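# Lay the towel flat beside the basket, then release

## Task

Get the towel lying flat on the table as a single layer. It must stay at least one finger's width in from every table edge, at least two finger widths away from the basket's rim, and more than a hand's width from the column of either arm. The basket must end upright with its entire base resting on the table, no more than three finger widths from its starting spot and turned roughly as it was. Finish with both grippers open and moved away. Anything that stays in place only because the robot is holding it does not count.

## Robot and tools

Robot: two arms, left_arm and right_arm, each a six-joint arm ending in a two-finger parallel gripper. The fingers extend along the gripper's own +z axis and close along its y axis. The reported hand point, end_effector_position, lies midway between the finger pads, roughly 1 cm short of the fingertips. A wrist camera is mounted on each gripper, so leave space around the hand.

Scene frame: origin on the table top midway between the arms, +x pointing out over the table, +z up. left_arm stands on the +y side, with its base at (+0.029, +0.268, 0). right_arm's base is at (+0.017, -0.350, 0). The names are labels only and do not mean image left or right. Joint ranges in rad: waist -2.618 to 3.054, shoulder and elbow 0.000 to 3.142, wrist pitch and wrist yaw -1.571 to 1.571, wrist roll -2.094 to 2.094.

The command row used by both motion tools always has 14 numbers, each in [-1, 1]. The first 7 are for left_arm: dx, dy, dz, rx, ry, rz, opening. The next 7 are the same set for right_arm. Send the idle arm's numbers too.
- dx, dy, dz: a position offset, not a pose. It is expressed in that gripper's own axes and measured from the gripper's pose at the start of the action, or for move, from the last reported pose. A value of 1.0 equals 0.6 m.
- rx, ry, rz: a single rotation vector, also an offset in the gripper frame. A value of 1.0 equals 180 degrees.
- opening: an absolute value. +1 is fully open (0.094 m) and -1 is closed.

execute_actions(actions): a list of up to 15 actions, run in order. Each action is a table of up to 15 rows, and each row lasts one control step of 1/30 s. If the table is shorter than 15 rows, its final row is repeated. Every row is an offset from the pose at the start of that action, not from the row before it. For the first action of a call, that start is the pose in the latest result. An empty list returns state and images without moving anything.

move(target, speed, blocking): steers each gripper in a straight line toward its target, one 14-number row of offsets as above. Both paths finish together. A path lasts 0.5 to 10 s and is cut off at 10 s. speed is the top path speed in m/s, from 0.002 to 0.5, default 0.25; turning is limited to twice that value in rad/s. The gripper opening is sent at the start. The path does not avoid obstacles or the other arm, and the hand can lag behind it, drift off it, or overshoot the speed, most of all near full reach. With blocking=false you get a result after 0.5 s while the arm keeps moving. Other motion calls are refused until a result shows the move has ended, so call wait or stop first. The result adds a "move:" line giving the ending (done, off_target, moving, held, fault) and the limits that acted. paced means the sent pose was clipped. held means a safety check blocked some steps, and the arm may then speed up. The result also gives each gripper's distance from its target.

wait(seconds): 0 to 10. Lets time pass while each arm holds its last command. It returns early if a running move ends.

stop(): brakes a running move. Braking needs room, more at higher speed, and the fingers keep moving.

zoom_image(camera, region): enlarges part of a camera's latest image. region is [x0, y0, x1, y1] in pixels, at most 504 by 504. Cameras: cam_high and cam_low are 504x504; cam_left_wrist and cam_right_wrist are 616x616. Images always arrive in that order.

read_manual(section): returns only licence text and does not move the robot. finished_scene(scene): ends the current scene and cannot be undone. Pass the current scene number, and call it only once the result will hold without the robot.

Controller behaviour. At each step the commanded pose is clipped to within 70 mm and 16 degrees of the measured pose. Damped inverse kinematics then tracks it, and position wins over orientation when both cannot be met. A distant target therefore takes several actions. After an action the arm continues only to its last clipped pose, so you must command the rest of the way yourself. "Hand target" lines show where each gripper is currently being driven. Arms usually stop at least a centimetre off, mostly low, and zero offsets let them sag further. To hold an arm in place, send the correction back to the wanted pose in the first call of a reply, then zeros, and raise the aim if it still sags. The robot keeps holding your last command while you think.

Result lines. Each arm's state gives end_effector_position in metres and end_effector_quat_wxyz in the scene frame; at long reach these can be inaccurate. grip_measured is the measured finger opening on the command scale, and the last Joint positions value is that opening in metres. Readings may be off by about 1 mm. To grip, command about 0.03 below grip_measured; a smaller gap gives a lighter hold. Thin cloth under about 2 mm is held with less force. "pose unreachable" means the clearance check changed that arm's command. Joint torques include offsets and noise. MOTOR HOT appears at 75 °C. At 90 °C, or after a drive cutoff at 100 °C, an OVER-TEMPERATURE FAULT stops that arm, and at 100 °C the arm drops. Avoid long holds under load.

Avoid: anything leaving the table; tipping or dragging the basket; collisions or pressing between the arms; fast contacts and targets set far beyond a surface, since both push hard; and dropping or slamming things. Something may briefly tug on a held part. Finish by opening the grippers and lifting clear.

Each tool is called after ">>>" in YAML: its name, and indented under it one key for each argument.

## Session

>>> execute_actions:
  actions: []

Scene clock: 0.00 s.
left_arm: end_effector_position=(+0.0708, -0.0140, +0.1166) grip_measured=+1.000 end_effector_quat_wxyz=(+0.558, +0.707, +0.432, +0.037) | right_arm: end_effector_position=(+0.5681, -0.4114, +0.2306) grip_measured=+1.000 end_effector_quat_wxyz=(+0.416, -0.452, +0.707, -0.349)
Joint positions: left_arm=[-1.788  0.99   0.275  0.098 -0.869  0.591  0.094] | right_arm=[-0.196  1.797  1.384 -0.009  0.023 -1.257  0.094]
Joint velocities: left_arm=[ 0.017 -0.012  0.017  0.022  0.022 -0.037  0.   ] | right_arm=[ 0.022 -0.012  0.012  0.007  0.051  0.007  0.   ]
Joint torques (N m, as the arm reports them, + toward a larger angle): no reading
Hand target (left_arm): +0.072, -0.013, +0.117; +0.558, +0.706, +0.433, +0.039
Hand target (right_arm): +0.569, -0.411, +0.246; +0.428, -0.446, +0.701, -0.356

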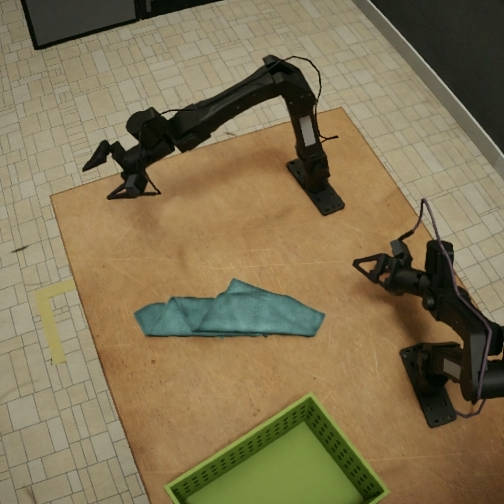

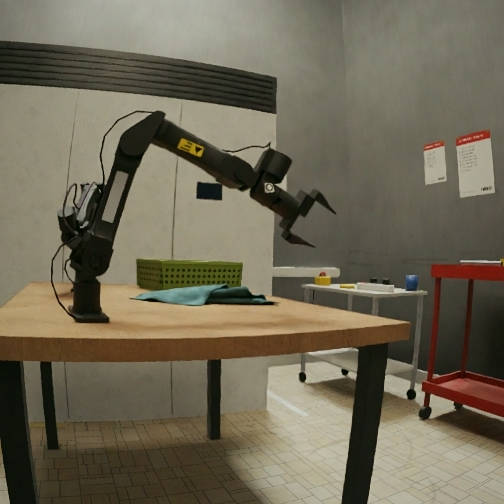

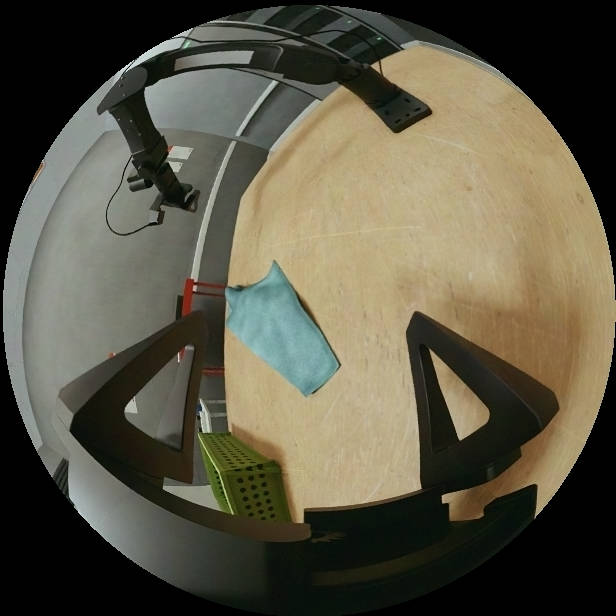

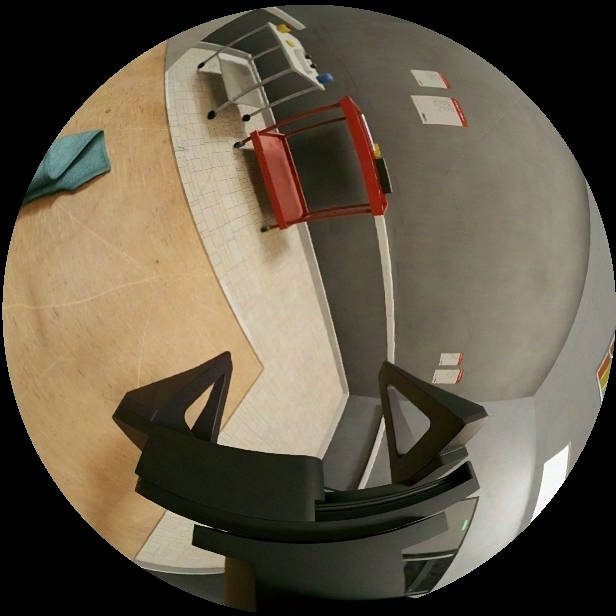

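>>> zoom_image:
  camera: "cam_high"
  region: [100, 240, 360, 380]

>>> zoom_image:
  camera: "cam_left_wrist"
  region: [180, 230, 400, 450]

Region (100, 240, 360, 380) of cam_high's 504x504 image, scaled by 1.938, with more detail than that image has; it fills the top 271 rows of this view, and the rest is white.

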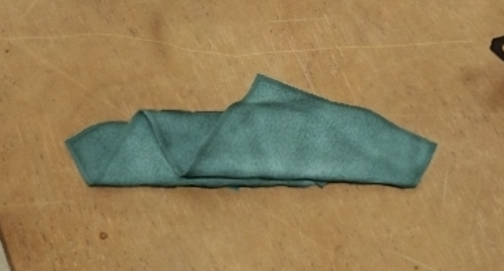

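Region (180, 230, 400, 450) of cam_left_wrist's 616x616 image, scaled by 2.291, with more detail than that image has.

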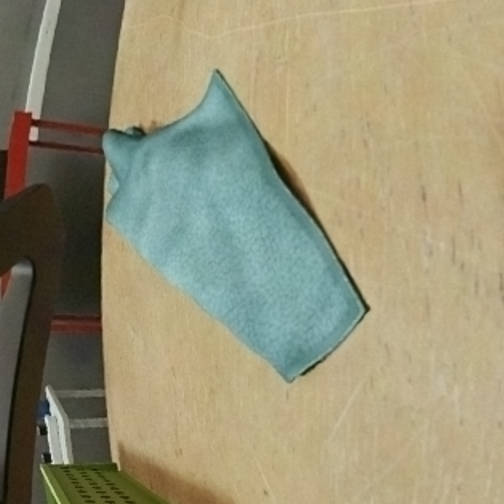

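>>> move:
  target: [0.204,0.422,-0.033,0.029,0.443,-0.561,1, -0.281,0.149,-0.328,-0.247,0.294,0.320,1]
  speed: 0.3

Scene clock: 43.43 s.
left_arm: end_effector_position=(+0.2803, +0.0800, +0.2714) grip_measured=+1.000 end_effector_quat_wxyz=(+0.124, +0.017, +0.989, -0.081) | right_arm: end_effector_position=(+0.4090, -0.1983, +0.2696) grip_measured=+1.000 end_effector_quat_wxyz=(+0.171, -0.009, +0.983, +0.060)
Joint positions: left_arm=[-0.52   1.584  1.869 -1.559 -0.016 -0.617  0.094] | right_arm=[ 0.281  1.966  2.312 -1.552  0.01   0.352  0.094]
Joint velocities: left_arm=[-0.002  0.002  0.007 -0.037  0.037 -0.051  0.   ] | right_arm=[ 0.032 -0.017 -0.002 -0.081 -0.037  0.037  0.   ]
Joint torques (N m, as the arm reports them, + toward a larger angle): left_arm=[ 0.84 -5.85  9.27  0.67  0.1  -0.11] | right_arm=[ -0.4  -10.6    5.14   0.74  -0.02   0.08]
Hand target (left_arm): +0.282, +0.081, +0.275; +0.121, +0.008, +0.989, -0.086
Hand target (right_arm): +0.402, -0.201, +0.280; +0.179, -0.004, +0.981, +0.069
Off the commanded pose (left_arm): 0.008 m, 17 deg; orientation clipped at the last step of the last action.
Off the commanded pose (right_arm): 0.013 m, 21 deg; orientation clipped at the last step of the last action.
joint sent to its limit (left arm) — the command would take joint 4 (wrist pitch) past its lower limit, so that joint was sent only as far as its limit.
joint sent to its limit (right arm) — the command would take joint 4 (wrist pitch) past its lower limit, so that joint was sent only as far as its limit.
move: off_target (left_arm, right_arm); limits=paced

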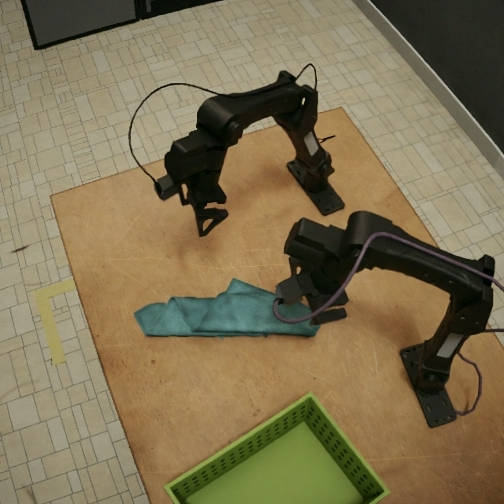

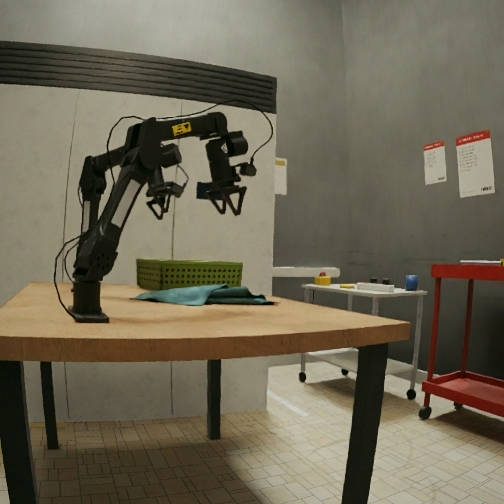

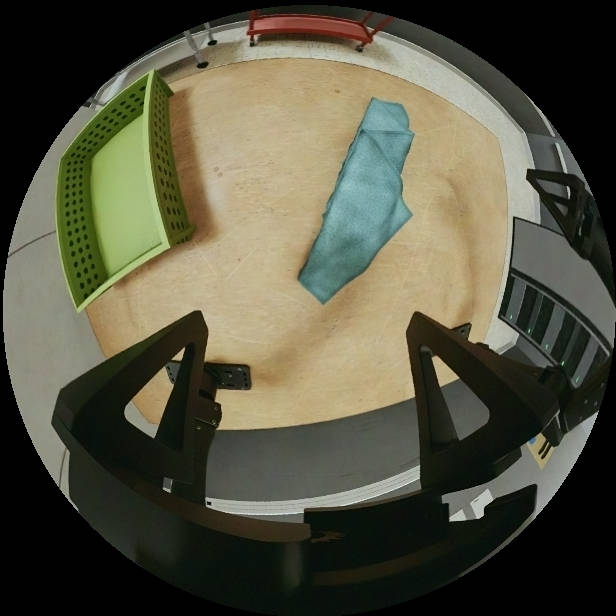

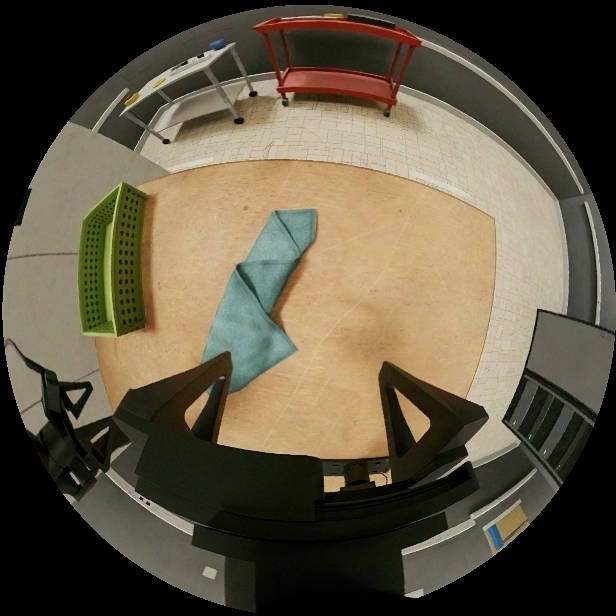

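>>> zoom_image:
  camera: "cam_right_wrist"
  region: [150, 180, 400, 430]

>>> zoom_image:
  camera: "cam_left_wrist"
  region: [240, 70, 490, 320]

Region (150, 180, 400, 430) of cam_right_wrist's 616x616 image, scaled by 2.016, with more detail than that image has.

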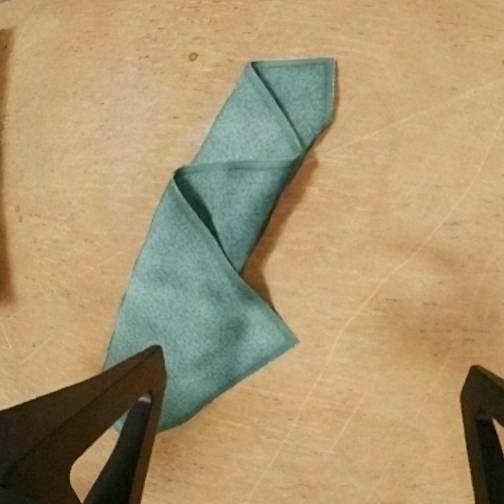

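Region (240, 70, 490, 320) of cam_left_wrist's 616x616 image, scaled by 2.016, with more detail than that image has.

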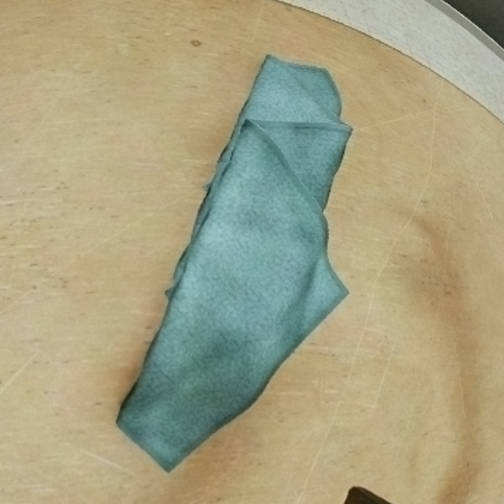

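>>> move:
  target: [0.083,0.193,-0.053,0,0,0,1, 0.255,0.025,0.177,-0.0557,0.1158,-0.488,1]
  speed: 0.3

Scene clock: 92.80 s.
left_arm: end_effector_position=(+0.2377, +0.1979, +0.2741) grip_measured=+1.000 end_effector_quat_wxyz=(+0.165, +0.013, +0.982, -0.087) | right_arm: end_effector_position=(+0.2984, -0.1722, +0.1106) grip_measured=+1.000 end_effector_quat_wxyz=(-0.018, -0.701, +0.713, +0.009)
Joint positions: left_arm=[-0.126  1.195  1.55  -1.562  0.086 -0.251  0.094] | right_arm=[ 0.466  1.843  1.548 -1.314 -0.009 -0.997  0.094]
Joint velocities: left_arm=[ 0.012 -0.007  0.007 -0.007 -0.037 -0.095  0.   ] | right_arm=[ 0.002 -0.017 -0.012 -0.022  0.007  0.051  0.   ]
Joint torques (N m, as the arm reports them, + toward a larger angle): left_arm=[ 0.49 -4.03  4.21  0.8   0.2   0.15] | right_arm=[  0.61 -10.16   5.54   0.14   0.02  -0.06]
Hand target (left_arm): +0.230, +0.200, +0.269; +0.153, +0.015, +0.984, -0.088
Hand target (right_arm): +0.298, -0.170, +0.120; -0.001, +0.707, -0.707, -0.002
Off the commanded pose (left_arm): 0.008 m, 5 deg.
Off the commanded pose (right_arm): 0.010 m, 3 deg.
joint sent to its limit (left arm) — the command would take joint 4 (wrist pitch) past its lower limit, so that joint was sent only as far as its limit.
move: off_target (left_arm, right_arm)

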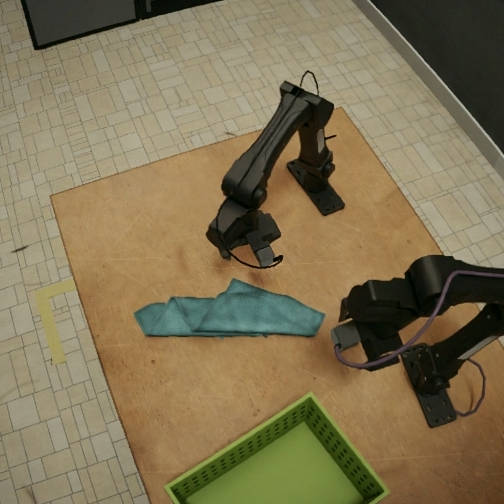

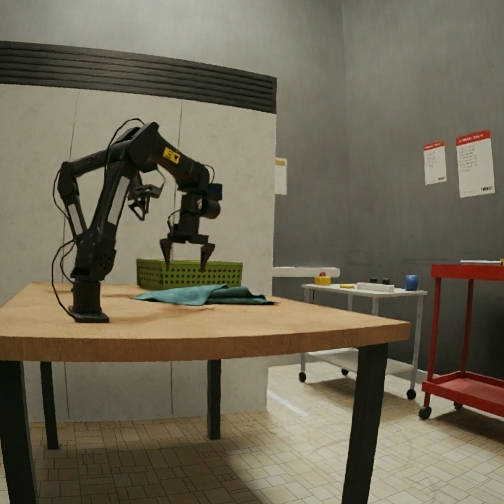

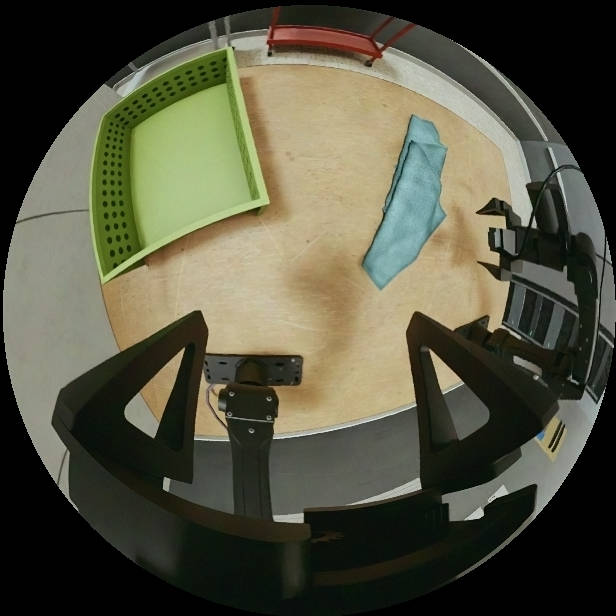

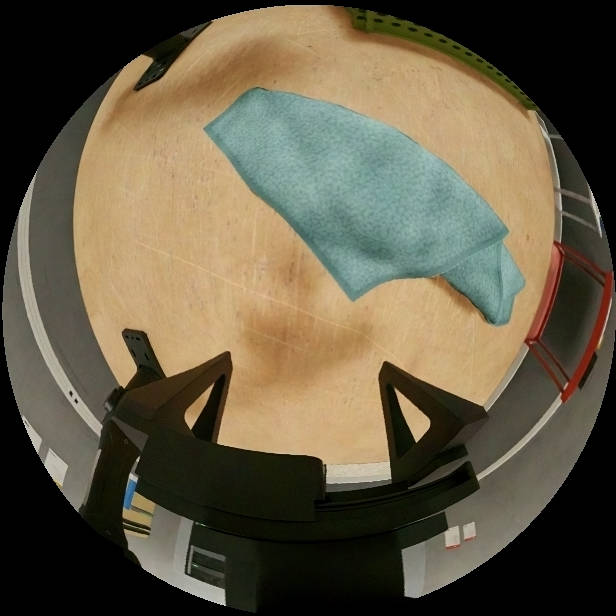

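>>> move:
  target: [0,0,0,0,0,0,1, -0.055,-0.078,0.10,0.015,-0.015,0,1]
  speed: 0.15

Scene clock: 100.23 s.
left_arm: end_effector_position=(+0.2377, +0.1979, +0.2741) grip_measured=+1.000 end_effector_quat_wxyz=(+0.165, +0.013, +0.982, -0.087) | right_arm: end_effector_position=(+0.3419, -0.1452, +0.0477) grip_measured=+1.000 end_effector_quat_wxyz=(+0.007, -0.702, +0.712, +0.003)
Joint positions: left_arm=[-0.126  1.195  1.55  -1.562  0.086 -0.25   0.094] | right_arm=[ 0.466  2.026  1.548 -1.079 -0.008 -1.     0.094]
Joint velocities: left_arm=[-0.002 -0.002  0.007 -0.022 -0.007 -0.081  0.   ] | right_arm=[-0.012  0.022 -0.017  0.066  0.037  0.022  0.   ]
Joint torques (N m, as the arm reports them, + toward a larger angle): left_arm=[ 0.04 -2.62  6.46  0.95  0.07  0.01] | right_arm=[ 0.09 -8.86  6.13  0.25 -0.12  0.05]
Hand target (left_arm): +0.238, +0.198, +0.274; +0.165, +0.013, +0.982, -0.087
Hand target (right_arm): +0.343, -0.141, +0.048; -0.015, +0.701, -0.713, -0.008
Off the commanded pose (left_arm): 0.000 m, 0 deg.
Off the commanded pose (right_arm): 0.005 m, 1 deg.
move: done

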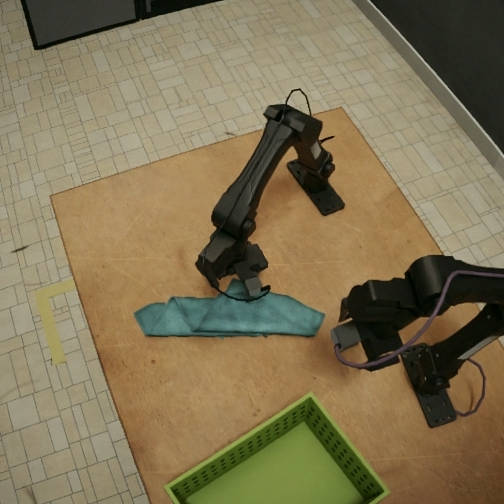

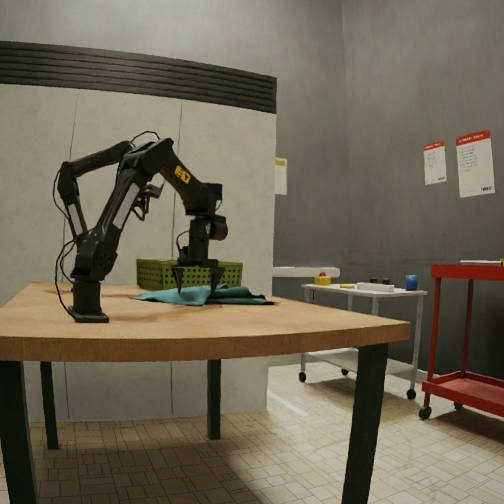

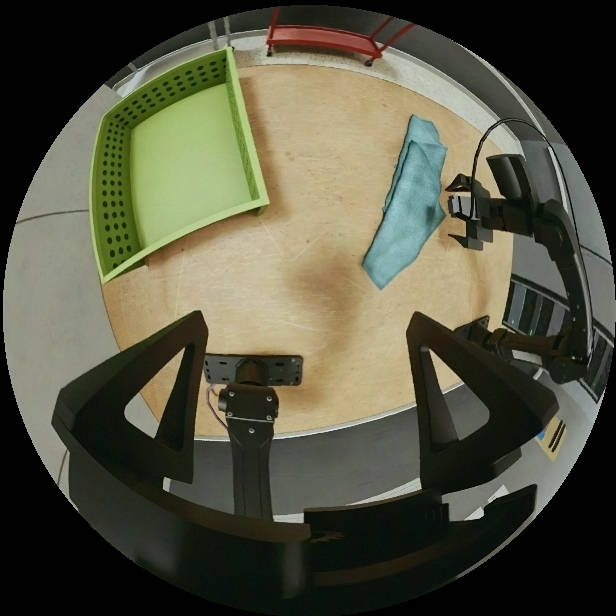

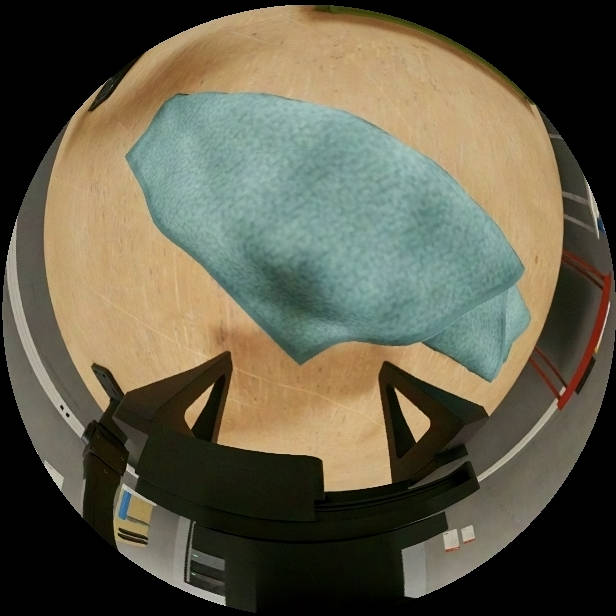

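>>> move:
  target: [0,0,0,0,0,0,1, -0.028,-0.002,0.057,0,0,0,0.1]
  speed: 0.06

Scene clock: 106.10 s.
left_arm: end_effector_position=(+0.2377, +0.1979, +0.2741) grip_measured=+1.000 end_effector_quat_wxyz=(+0.165, +0.013, +0.982, -0.087) | right_arm: end_effector_position=(+0.3438, -0.1334, +0.0188) grip_measured=+0.102 end_effector_quat_wxyz=(+0.004, -0.701, +0.714, +0.002)
Joint positions: left_arm=[-0.126  1.195  1.55  -1.562  0.086 -0.25   0.094] | right_arm=[ 0.49   2.093  1.53  -1.001 -0.006 -0.971  0.052]
Joint velocities: left_arm=[ 0.007 -0.012  0.012  0.037 -0.081  0.007  0.   ] | right_arm=[ 0.012 -0.012 -0.007 -0.051 -0.022  0.022  0.001]
Joint torques (N m, as the arm reports them, + toward a larger angle): left_arm=[ 0.07 -2.71  6.28  0.92  0.07  0.02] | right_arm=[ 0.69 -8.38  5.4   0.41 -0.03  0.08]
Hand target (left_arm): +0.238, +0.198, +0.274; +0.165, +0.013, +0.982, -0.087
Hand target (right_arm): +0.343, -0.128, +0.014; -0.007, +0.702, -0.712, -0.003
Off the commanded pose (left_arm): 0.000 m, 0 deg.
Off the commanded pose (right_arm): 0.007 m, 0 deg.
move: done

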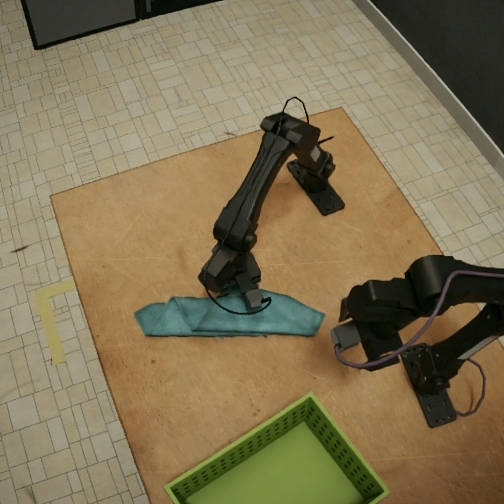

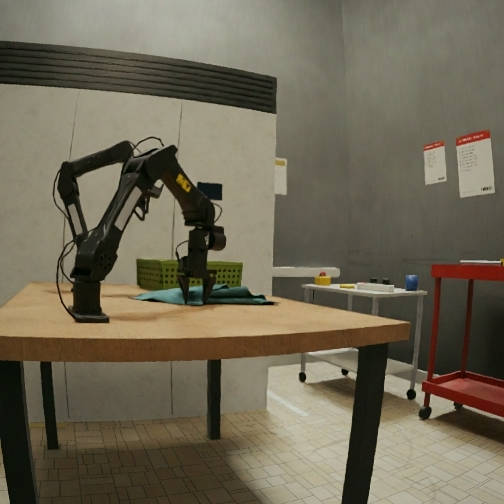

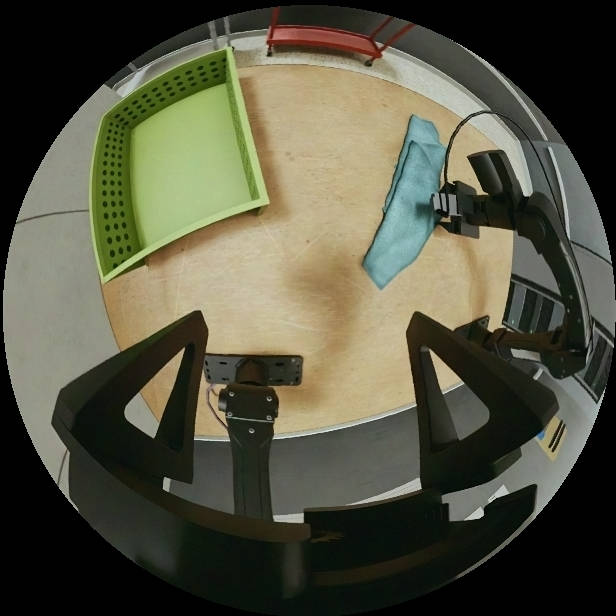

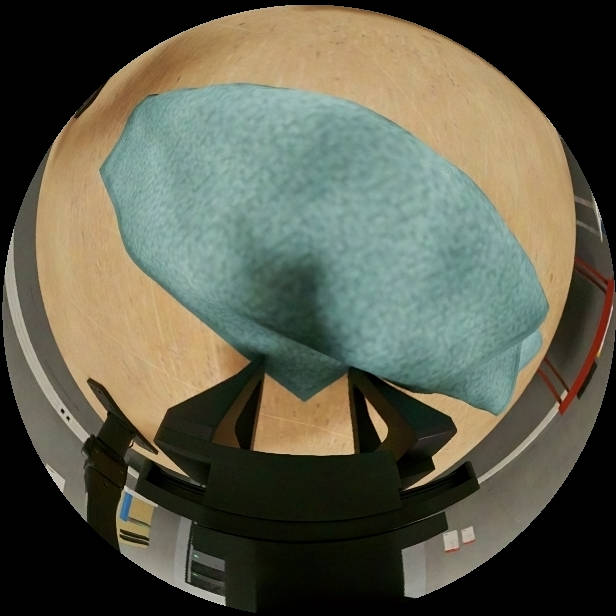

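>>> execute_actions:
  actions:
    - [[0,0,0,0,0,0,1, -0.017,0,0.022,0,0,0,0.1]]
    - [[0,0,0,0,0,0,1, 0,0,0.008,0,0,0,0.1]]

Scene clock: 109.53 s.
left_arm: end_effector_position=(+0.2377, +0.1979, +0.2741) grip_measured=+1.000 end_effector_quat_wxyz=(+0.165, +0.013, +0.982, -0.087) | right_arm: end_effector_position=(+0.3439, -0.1329, +0.0178) grip_measured=+0.102 end_effector_quat_wxyz=(+0.002, -0.697, +0.717, -0.004)
Joint positions: left_arm=[-0.126  1.195  1.55  -1.562  0.086 -0.25   0.094] | right_arm=[ 0.497  2.096  1.53  -0.998  0.008 -0.954  0.052]
Joint velocities: left_arm=[ 0.012  0.007 -0.017 -0.037 -0.007 -0.022  0.   ] | right_arm=[ 0.012  0.012 -0.022 -0.051 -0.037  0.051  0.001]
Joint torques (N m, as the arm reports them, + toward a larger angle): left_arm=[ 0.1  -2.72  6.47  0.94  0.08 -0.01] | right_arm=[ 0.   -8.49  5.03  0.37 -0.01  0.  ]
Hand target (left_arm): +0.238, +0.198, +0.274; +0.165, +0.013, +0.982, -0.087
Hand target (right_arm): +0.344, -0.133, +0.013; -0.002, +0.697, -0.717, +0.004
Off the commanded pose (left_arm): 0.000 m, 0 deg.
Off the commanded pose (right_arm): 0.005 m, 0 deg.

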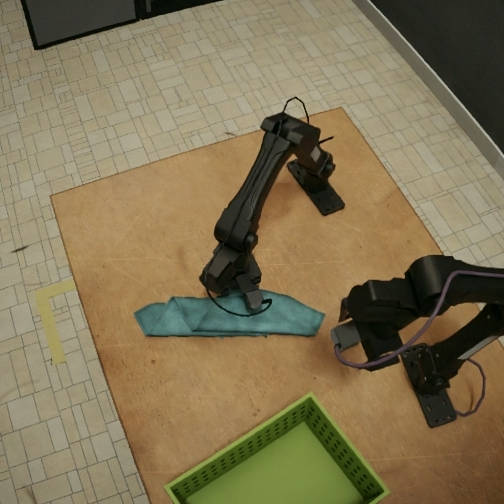

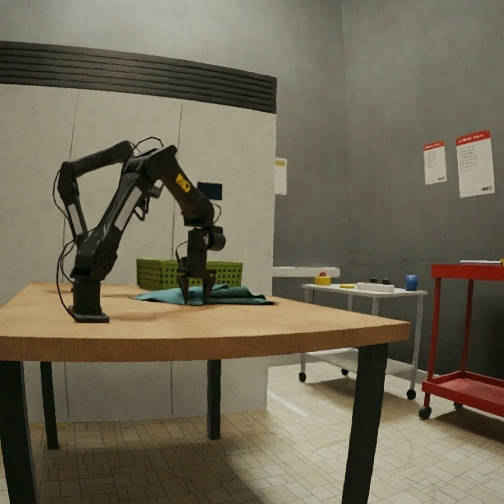

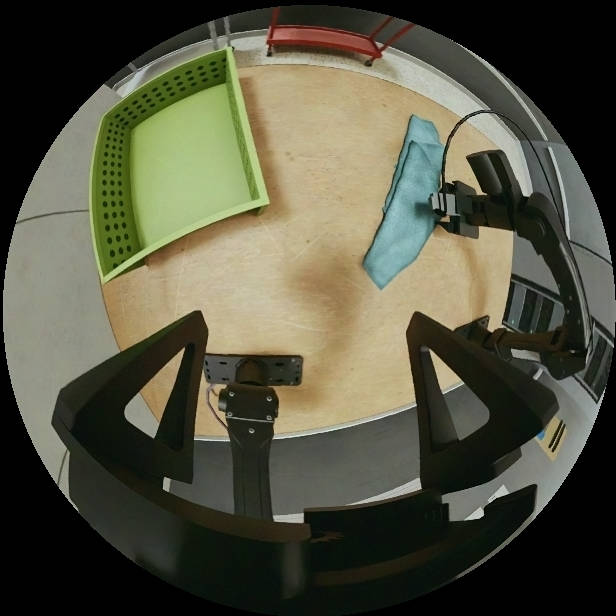

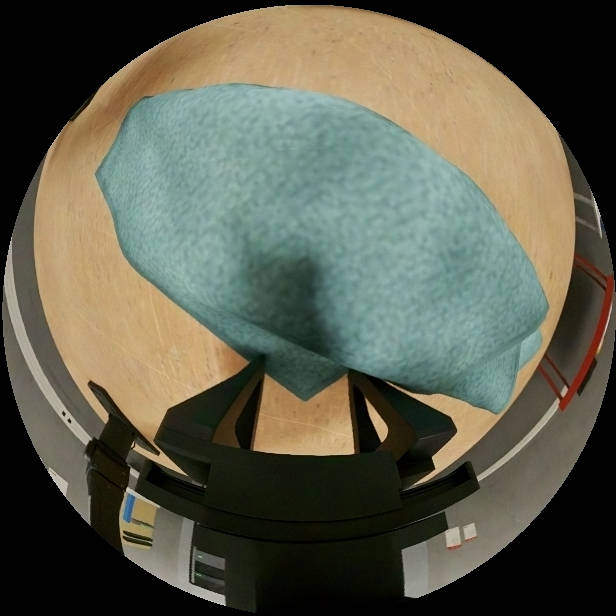

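>>> execute_actions:
  actions:
    - [[0,0,0,0,0,0,1, -0.025,0,0.03,0,0,0,0.1]]

Scene clock: 112.53 s.
left_arm: end_effector_position=(+0.2377, +0.1979, +0.2741) grip_measured=+1.000 end_effector_quat_wxyz=(+0.165, +0.013, +0.982, -0.087) | right_arm: end_effector_position=(+0.3433, -0.1320, +0.0171) grip_measured=+0.102 end_effector_quat_wxyz=(-0.000, -0.693, +0.721, -0.015)
Joint positions: left_arm=[-0.126  1.195  1.55  -1.562  0.086 -0.25   0.094] | right_arm=[ 0.51   2.098  1.53  -0.998  0.029 -0.931  0.052]
Joint velocities: left_arm=[ 0.012  0.002 -0.012 -0.051  0.022 -0.007  0.   ] | right_arm=[ 0.007 -0.017 -0.022  0.007 -0.007 -0.007 -0.   ]
Joint torques (N m, as the arm reports them, + toward a larger angle): left_arm=[ 0.04 -2.75  6.33  0.97  0.05  0.  ] | right_arm=[ 1.3  -5.12  6.7   0.58 -0.16  0.1 ]
Hand target (left_arm): +0.238, +0.198, +0.274; +0.165, +0.013, +0.982, -0.087
Hand target (right_arm): +0.343, -0.119, +0.000; -0.002, +0.697, -0.717, +0.004
Off the commanded pose (left_arm): 0.000 m, 0 deg.
Off the commanded pose (right_arm): 0.022 m, 1 deg.

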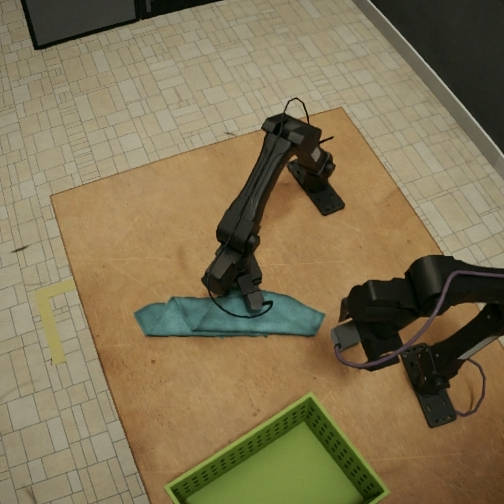

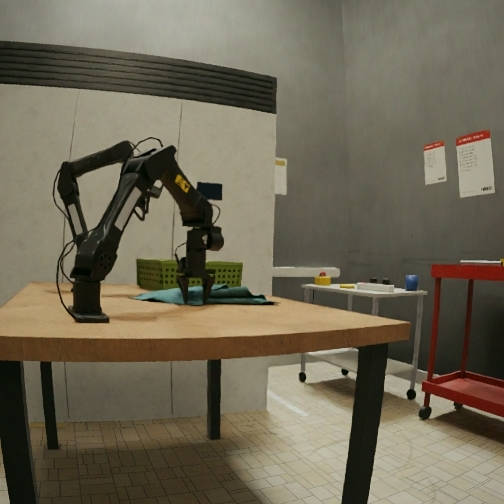

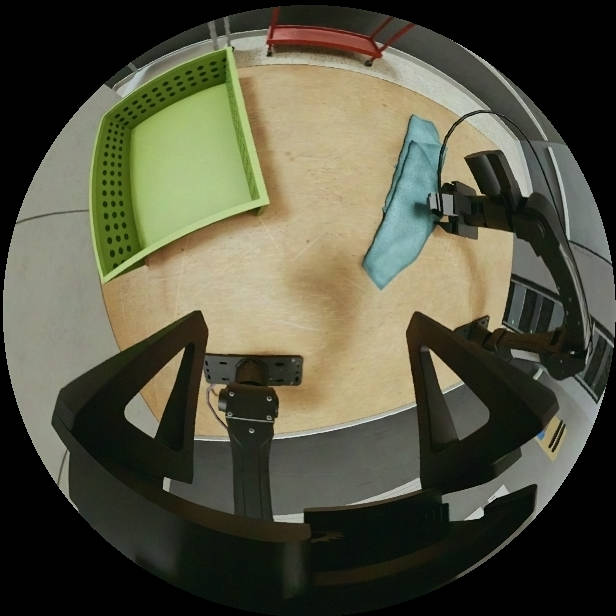

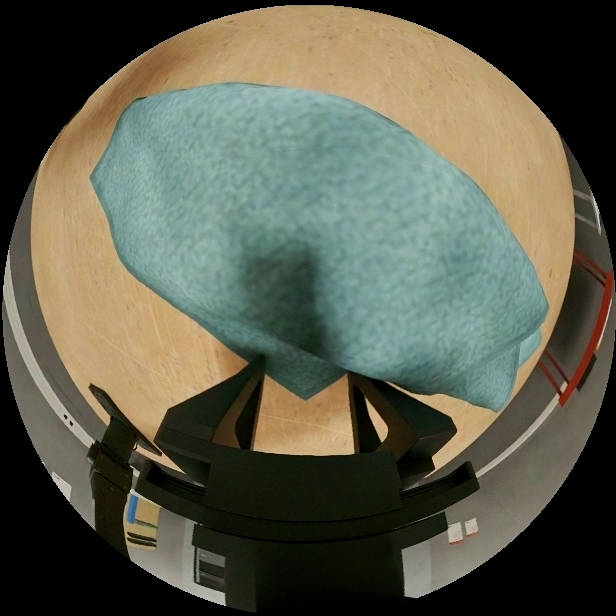

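>>> execute_actions:
  actions:
    - [[0,0,0,0,0,0,1, 0,0,0.008,0,0,0,-0.3]]
    - [[0,0,0,0,0,0,1, 0,0,0.005,0,0,0,-0.7]]
    - [[0,0,0,0,0,0,1, 0,0,0.005,0,0,0,-1]]
    - [[0,0,0,0,0,0,1, 0,0,0,0,0,0,-1]]

Scene clock: 116.47 s.
left_arm: end_effector_position=(+0.2377, +0.1979, +0.2741) grip_measured=+1.000 end_effector_quat_wxyz=(+0.165, +0.013, +0.982, -0.087) | right_arm: end_effector_position=(+0.3436, -0.1322, +0.0172) grip_measured=-0.958 end_effector_quat_wxyz=(-0.000, -0.693, +0.721, -0.016)
Joint positions: left_arm=[-0.126  1.195  1.55  -1.562  0.086 -0.25   0.094] | right_arm=[ 0.51   2.098  1.53  -0.997  0.031 -0.931  0.002]
Joint velocities: left_arm=[ 0.002  0.007  0.007  0.022  0.007 -0.007  0.   ] | right_arm=[ 0.022 -0.012 -0.027 -0.007  0.037  0.037 -0.   ]
Joint torques (N m, as the arm reports them, + toward a larger angle): left_arm=[-0.03 -2.65  6.36  0.93  0.05  0.01] | right_arm=[ 0.   -9.1   6.05  0.22  0.02 -0.01]
Hand target (left_arm): +0.238, +0.198, +0.274; +0.165, +0.013, +0.982, -0.087
Hand target (right_arm): +0.344, -0.132, +0.017; -0.000, +0.693, -0.721, +0.016
Off the commanded pose (left_arm): 0.000 m, 0 deg.
Off the commanded pose (right_arm): 0.000 m, 0 deg.

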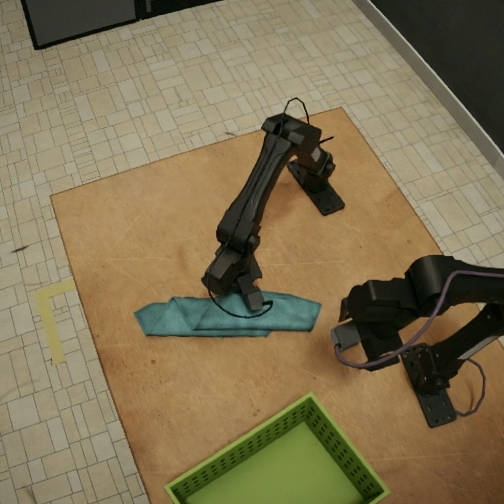

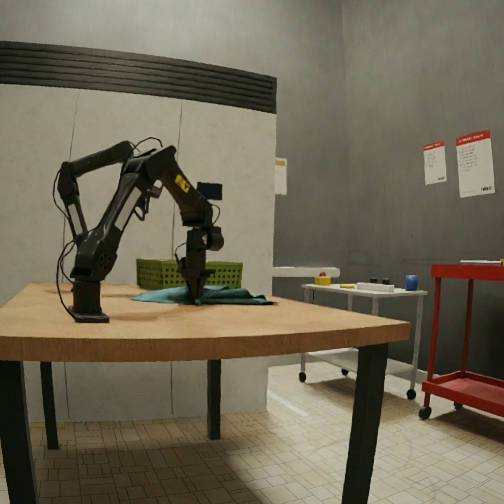

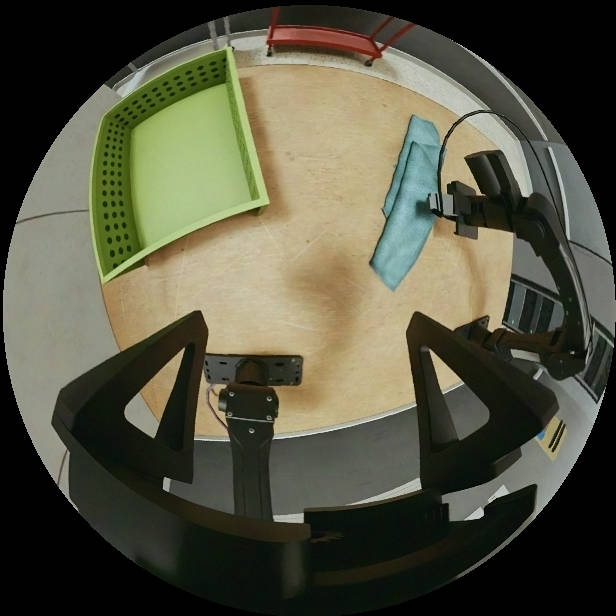

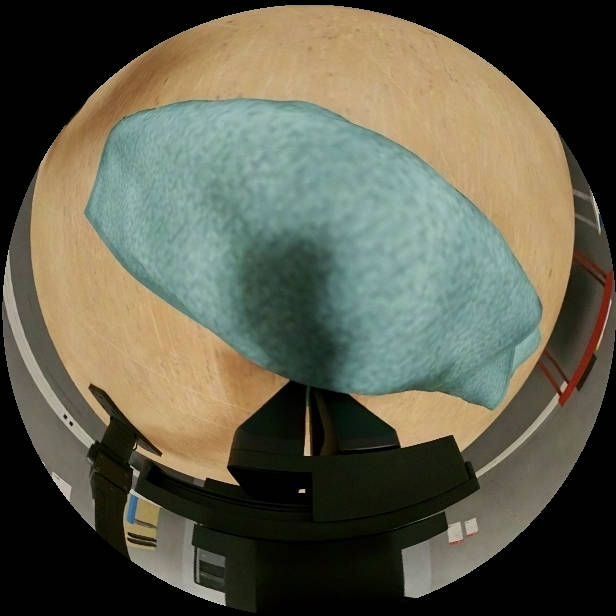

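>>> move:
  target: [0,0,0,0,0,0,1, 0.05,0,-0.17,0,0,0,-1]
  speed: 0.08

Scene clock: 119.57 s.
left_arm: end_effector_position=(+0.2377, +0.1979, +0.2741) grip_measured=+1.000 end_effector_quat_wxyz=(+0.165, +0.013, +0.982, -0.087) | right_arm: end_effector_position=(+0.3357, -0.1579, +0.1010) grip_measured=-0.958 end_effector_quat_wxyz=(-0.022, -0.694, +0.719, -0.011)
Joint positions: left_arm=[-0.126  1.195  1.55  -1.562  0.086 -0.25   0.094] | right_arm=[ 0.465  2.     1.722 -1.331  0.031 -0.979  0.002]
Joint velocities: left_arm=[-0.002 -0.002 -0.022  0.022  0.007 -0.022  0.   ] | right_arm=[-0.017 -0.017 -0.012 -0.007 -0.051  0.037 -0.   ]
Joint torques (N m, as the arm reports them, + toward a larger angle): left_arm=[ 0.14 -2.76  6.33  0.95  0.07  0.03] | right_arm=[ -0.89 -11.2    8.75   0.04   0.03  -0.07]
Hand target (left_arm): +0.238, +0.198, +0.274; +0.165, +0.013, +0.982, -0.087
Hand target (right_arm): +0.341, -0.160, +0.119; +0.000, +0.693, -0.721, +0.017
Off the commanded pose (left_arm): 0.000 m, 0 deg.
Off the commanded pose (right_arm): 0.019 m, 3 deg.
move: off_target (right_arm)

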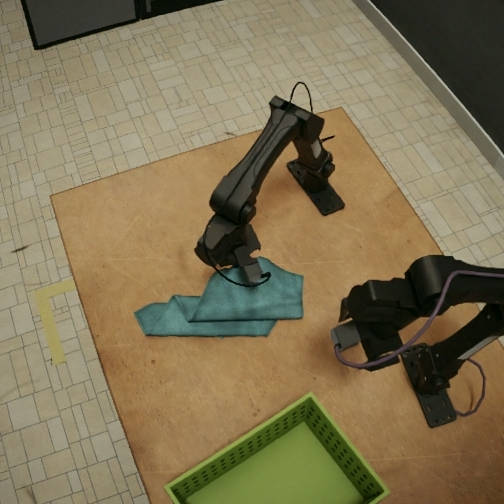

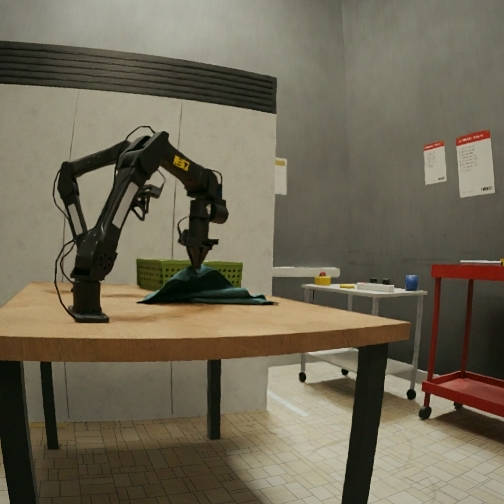

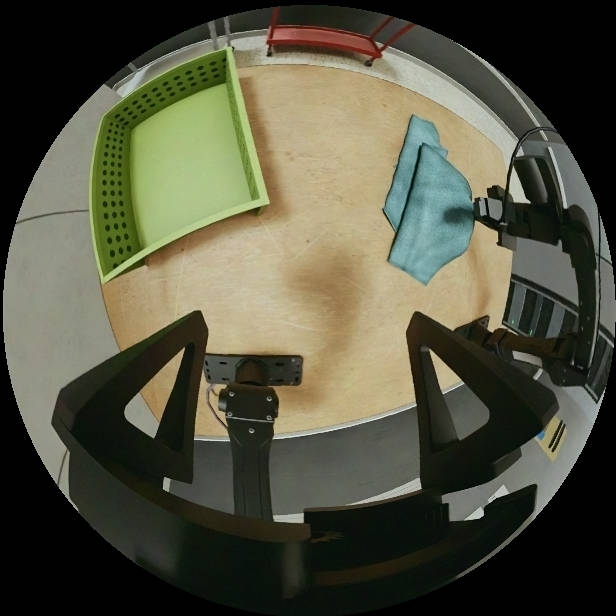

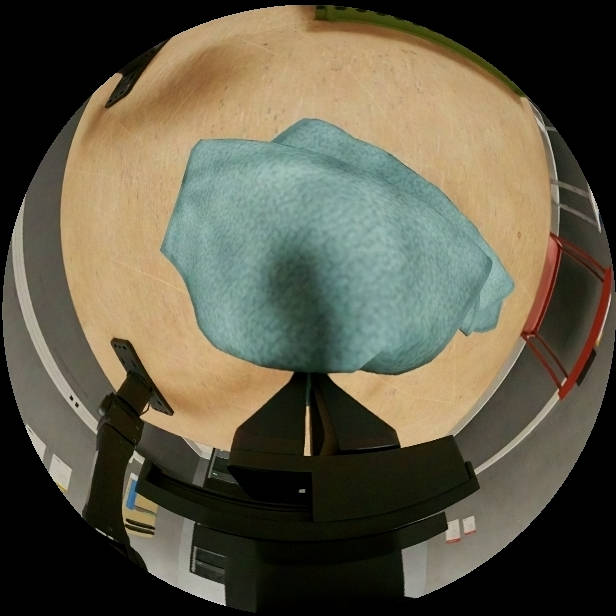

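>>> move:
  target: [0,0,0,0,0,0,1, -0.2,0,-0.07,0,0,0,-1]
  speed: 0.1

Scene clock: 129.10 s.
left_arm: end_effector_position=(+0.2377, +0.1979, +0.2741) grip_measured=+1.000 end_effector_quat_wxyz=(+0.165, +0.013, +0.982, -0.087) | right_arm: end_effector_position=(+0.3421, -0.0409, +0.1320) grip_measured=-0.958 end_effector_quat_wxyz=(+0.020, -0.696, +0.717, -0.015)
Joint positions: left_arm=[-0.126  1.195  1.55  -1.562  0.086 -0.25   0.094] | right_arm=[ 0.68   2.295  2.311 -1.547  0.031 -0.771  0.002]
Joint velocities: left_arm=[-0.002 -0.027  0.012 -0.007 -0.007  0.037  0.   ] | right_arm=[ 0.002  0.017 -0.012 -0.007  0.037  0.081  0.   ]
Joint torques (N m, as the arm reports them, + toward a larger angle): left_arm=[ 0.02 -2.65  6.21  0.95  0.05  0.  ] | right_arm=[  0.32 -10.33   8.92   0.12  -0.07   0.07]
Hand target (left_arm): +0.238, +0.198, +0.274; +0.165, +0.013, +0.982, -0.087
Hand target (right_arm): +0.341, -0.036, +0.137; -0.027, +0.695, -0.718, +0.009
Off the commanded pose (left_arm): 0.000 m, 0 deg.
Off the commanded pose (right_arm): 0.007 m, 5 deg.
joint sent to its limit (right arm) — the command would take joint 4 (wrist pitch) past its lower limit, so that joint was sent only as far as its limit.
move: off_target (right_arm)

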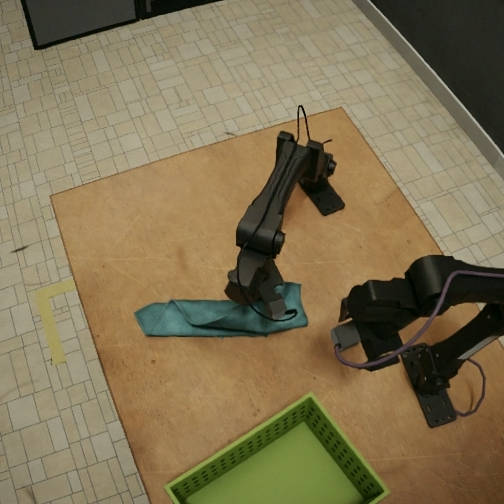

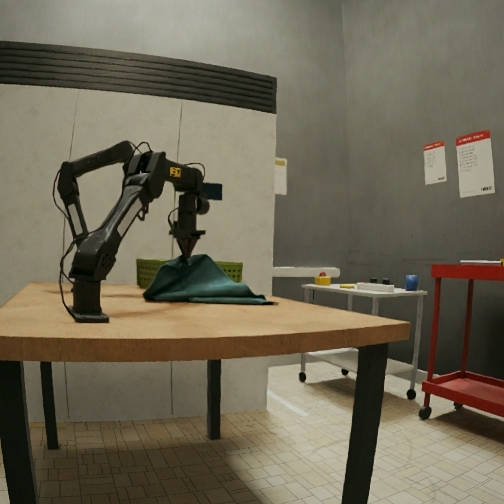

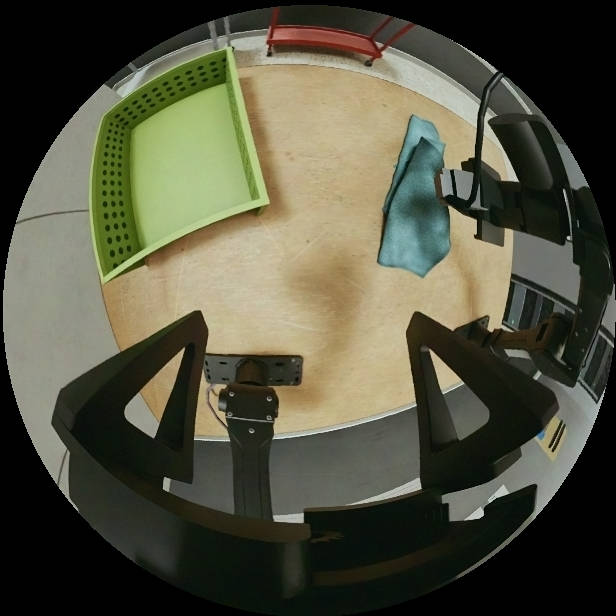

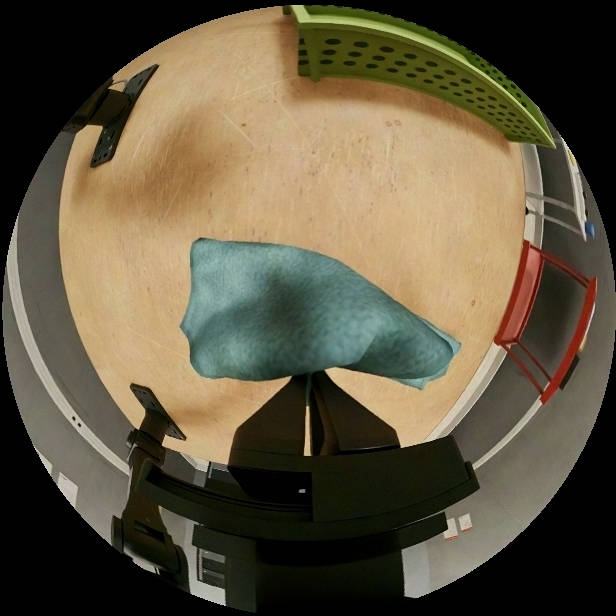

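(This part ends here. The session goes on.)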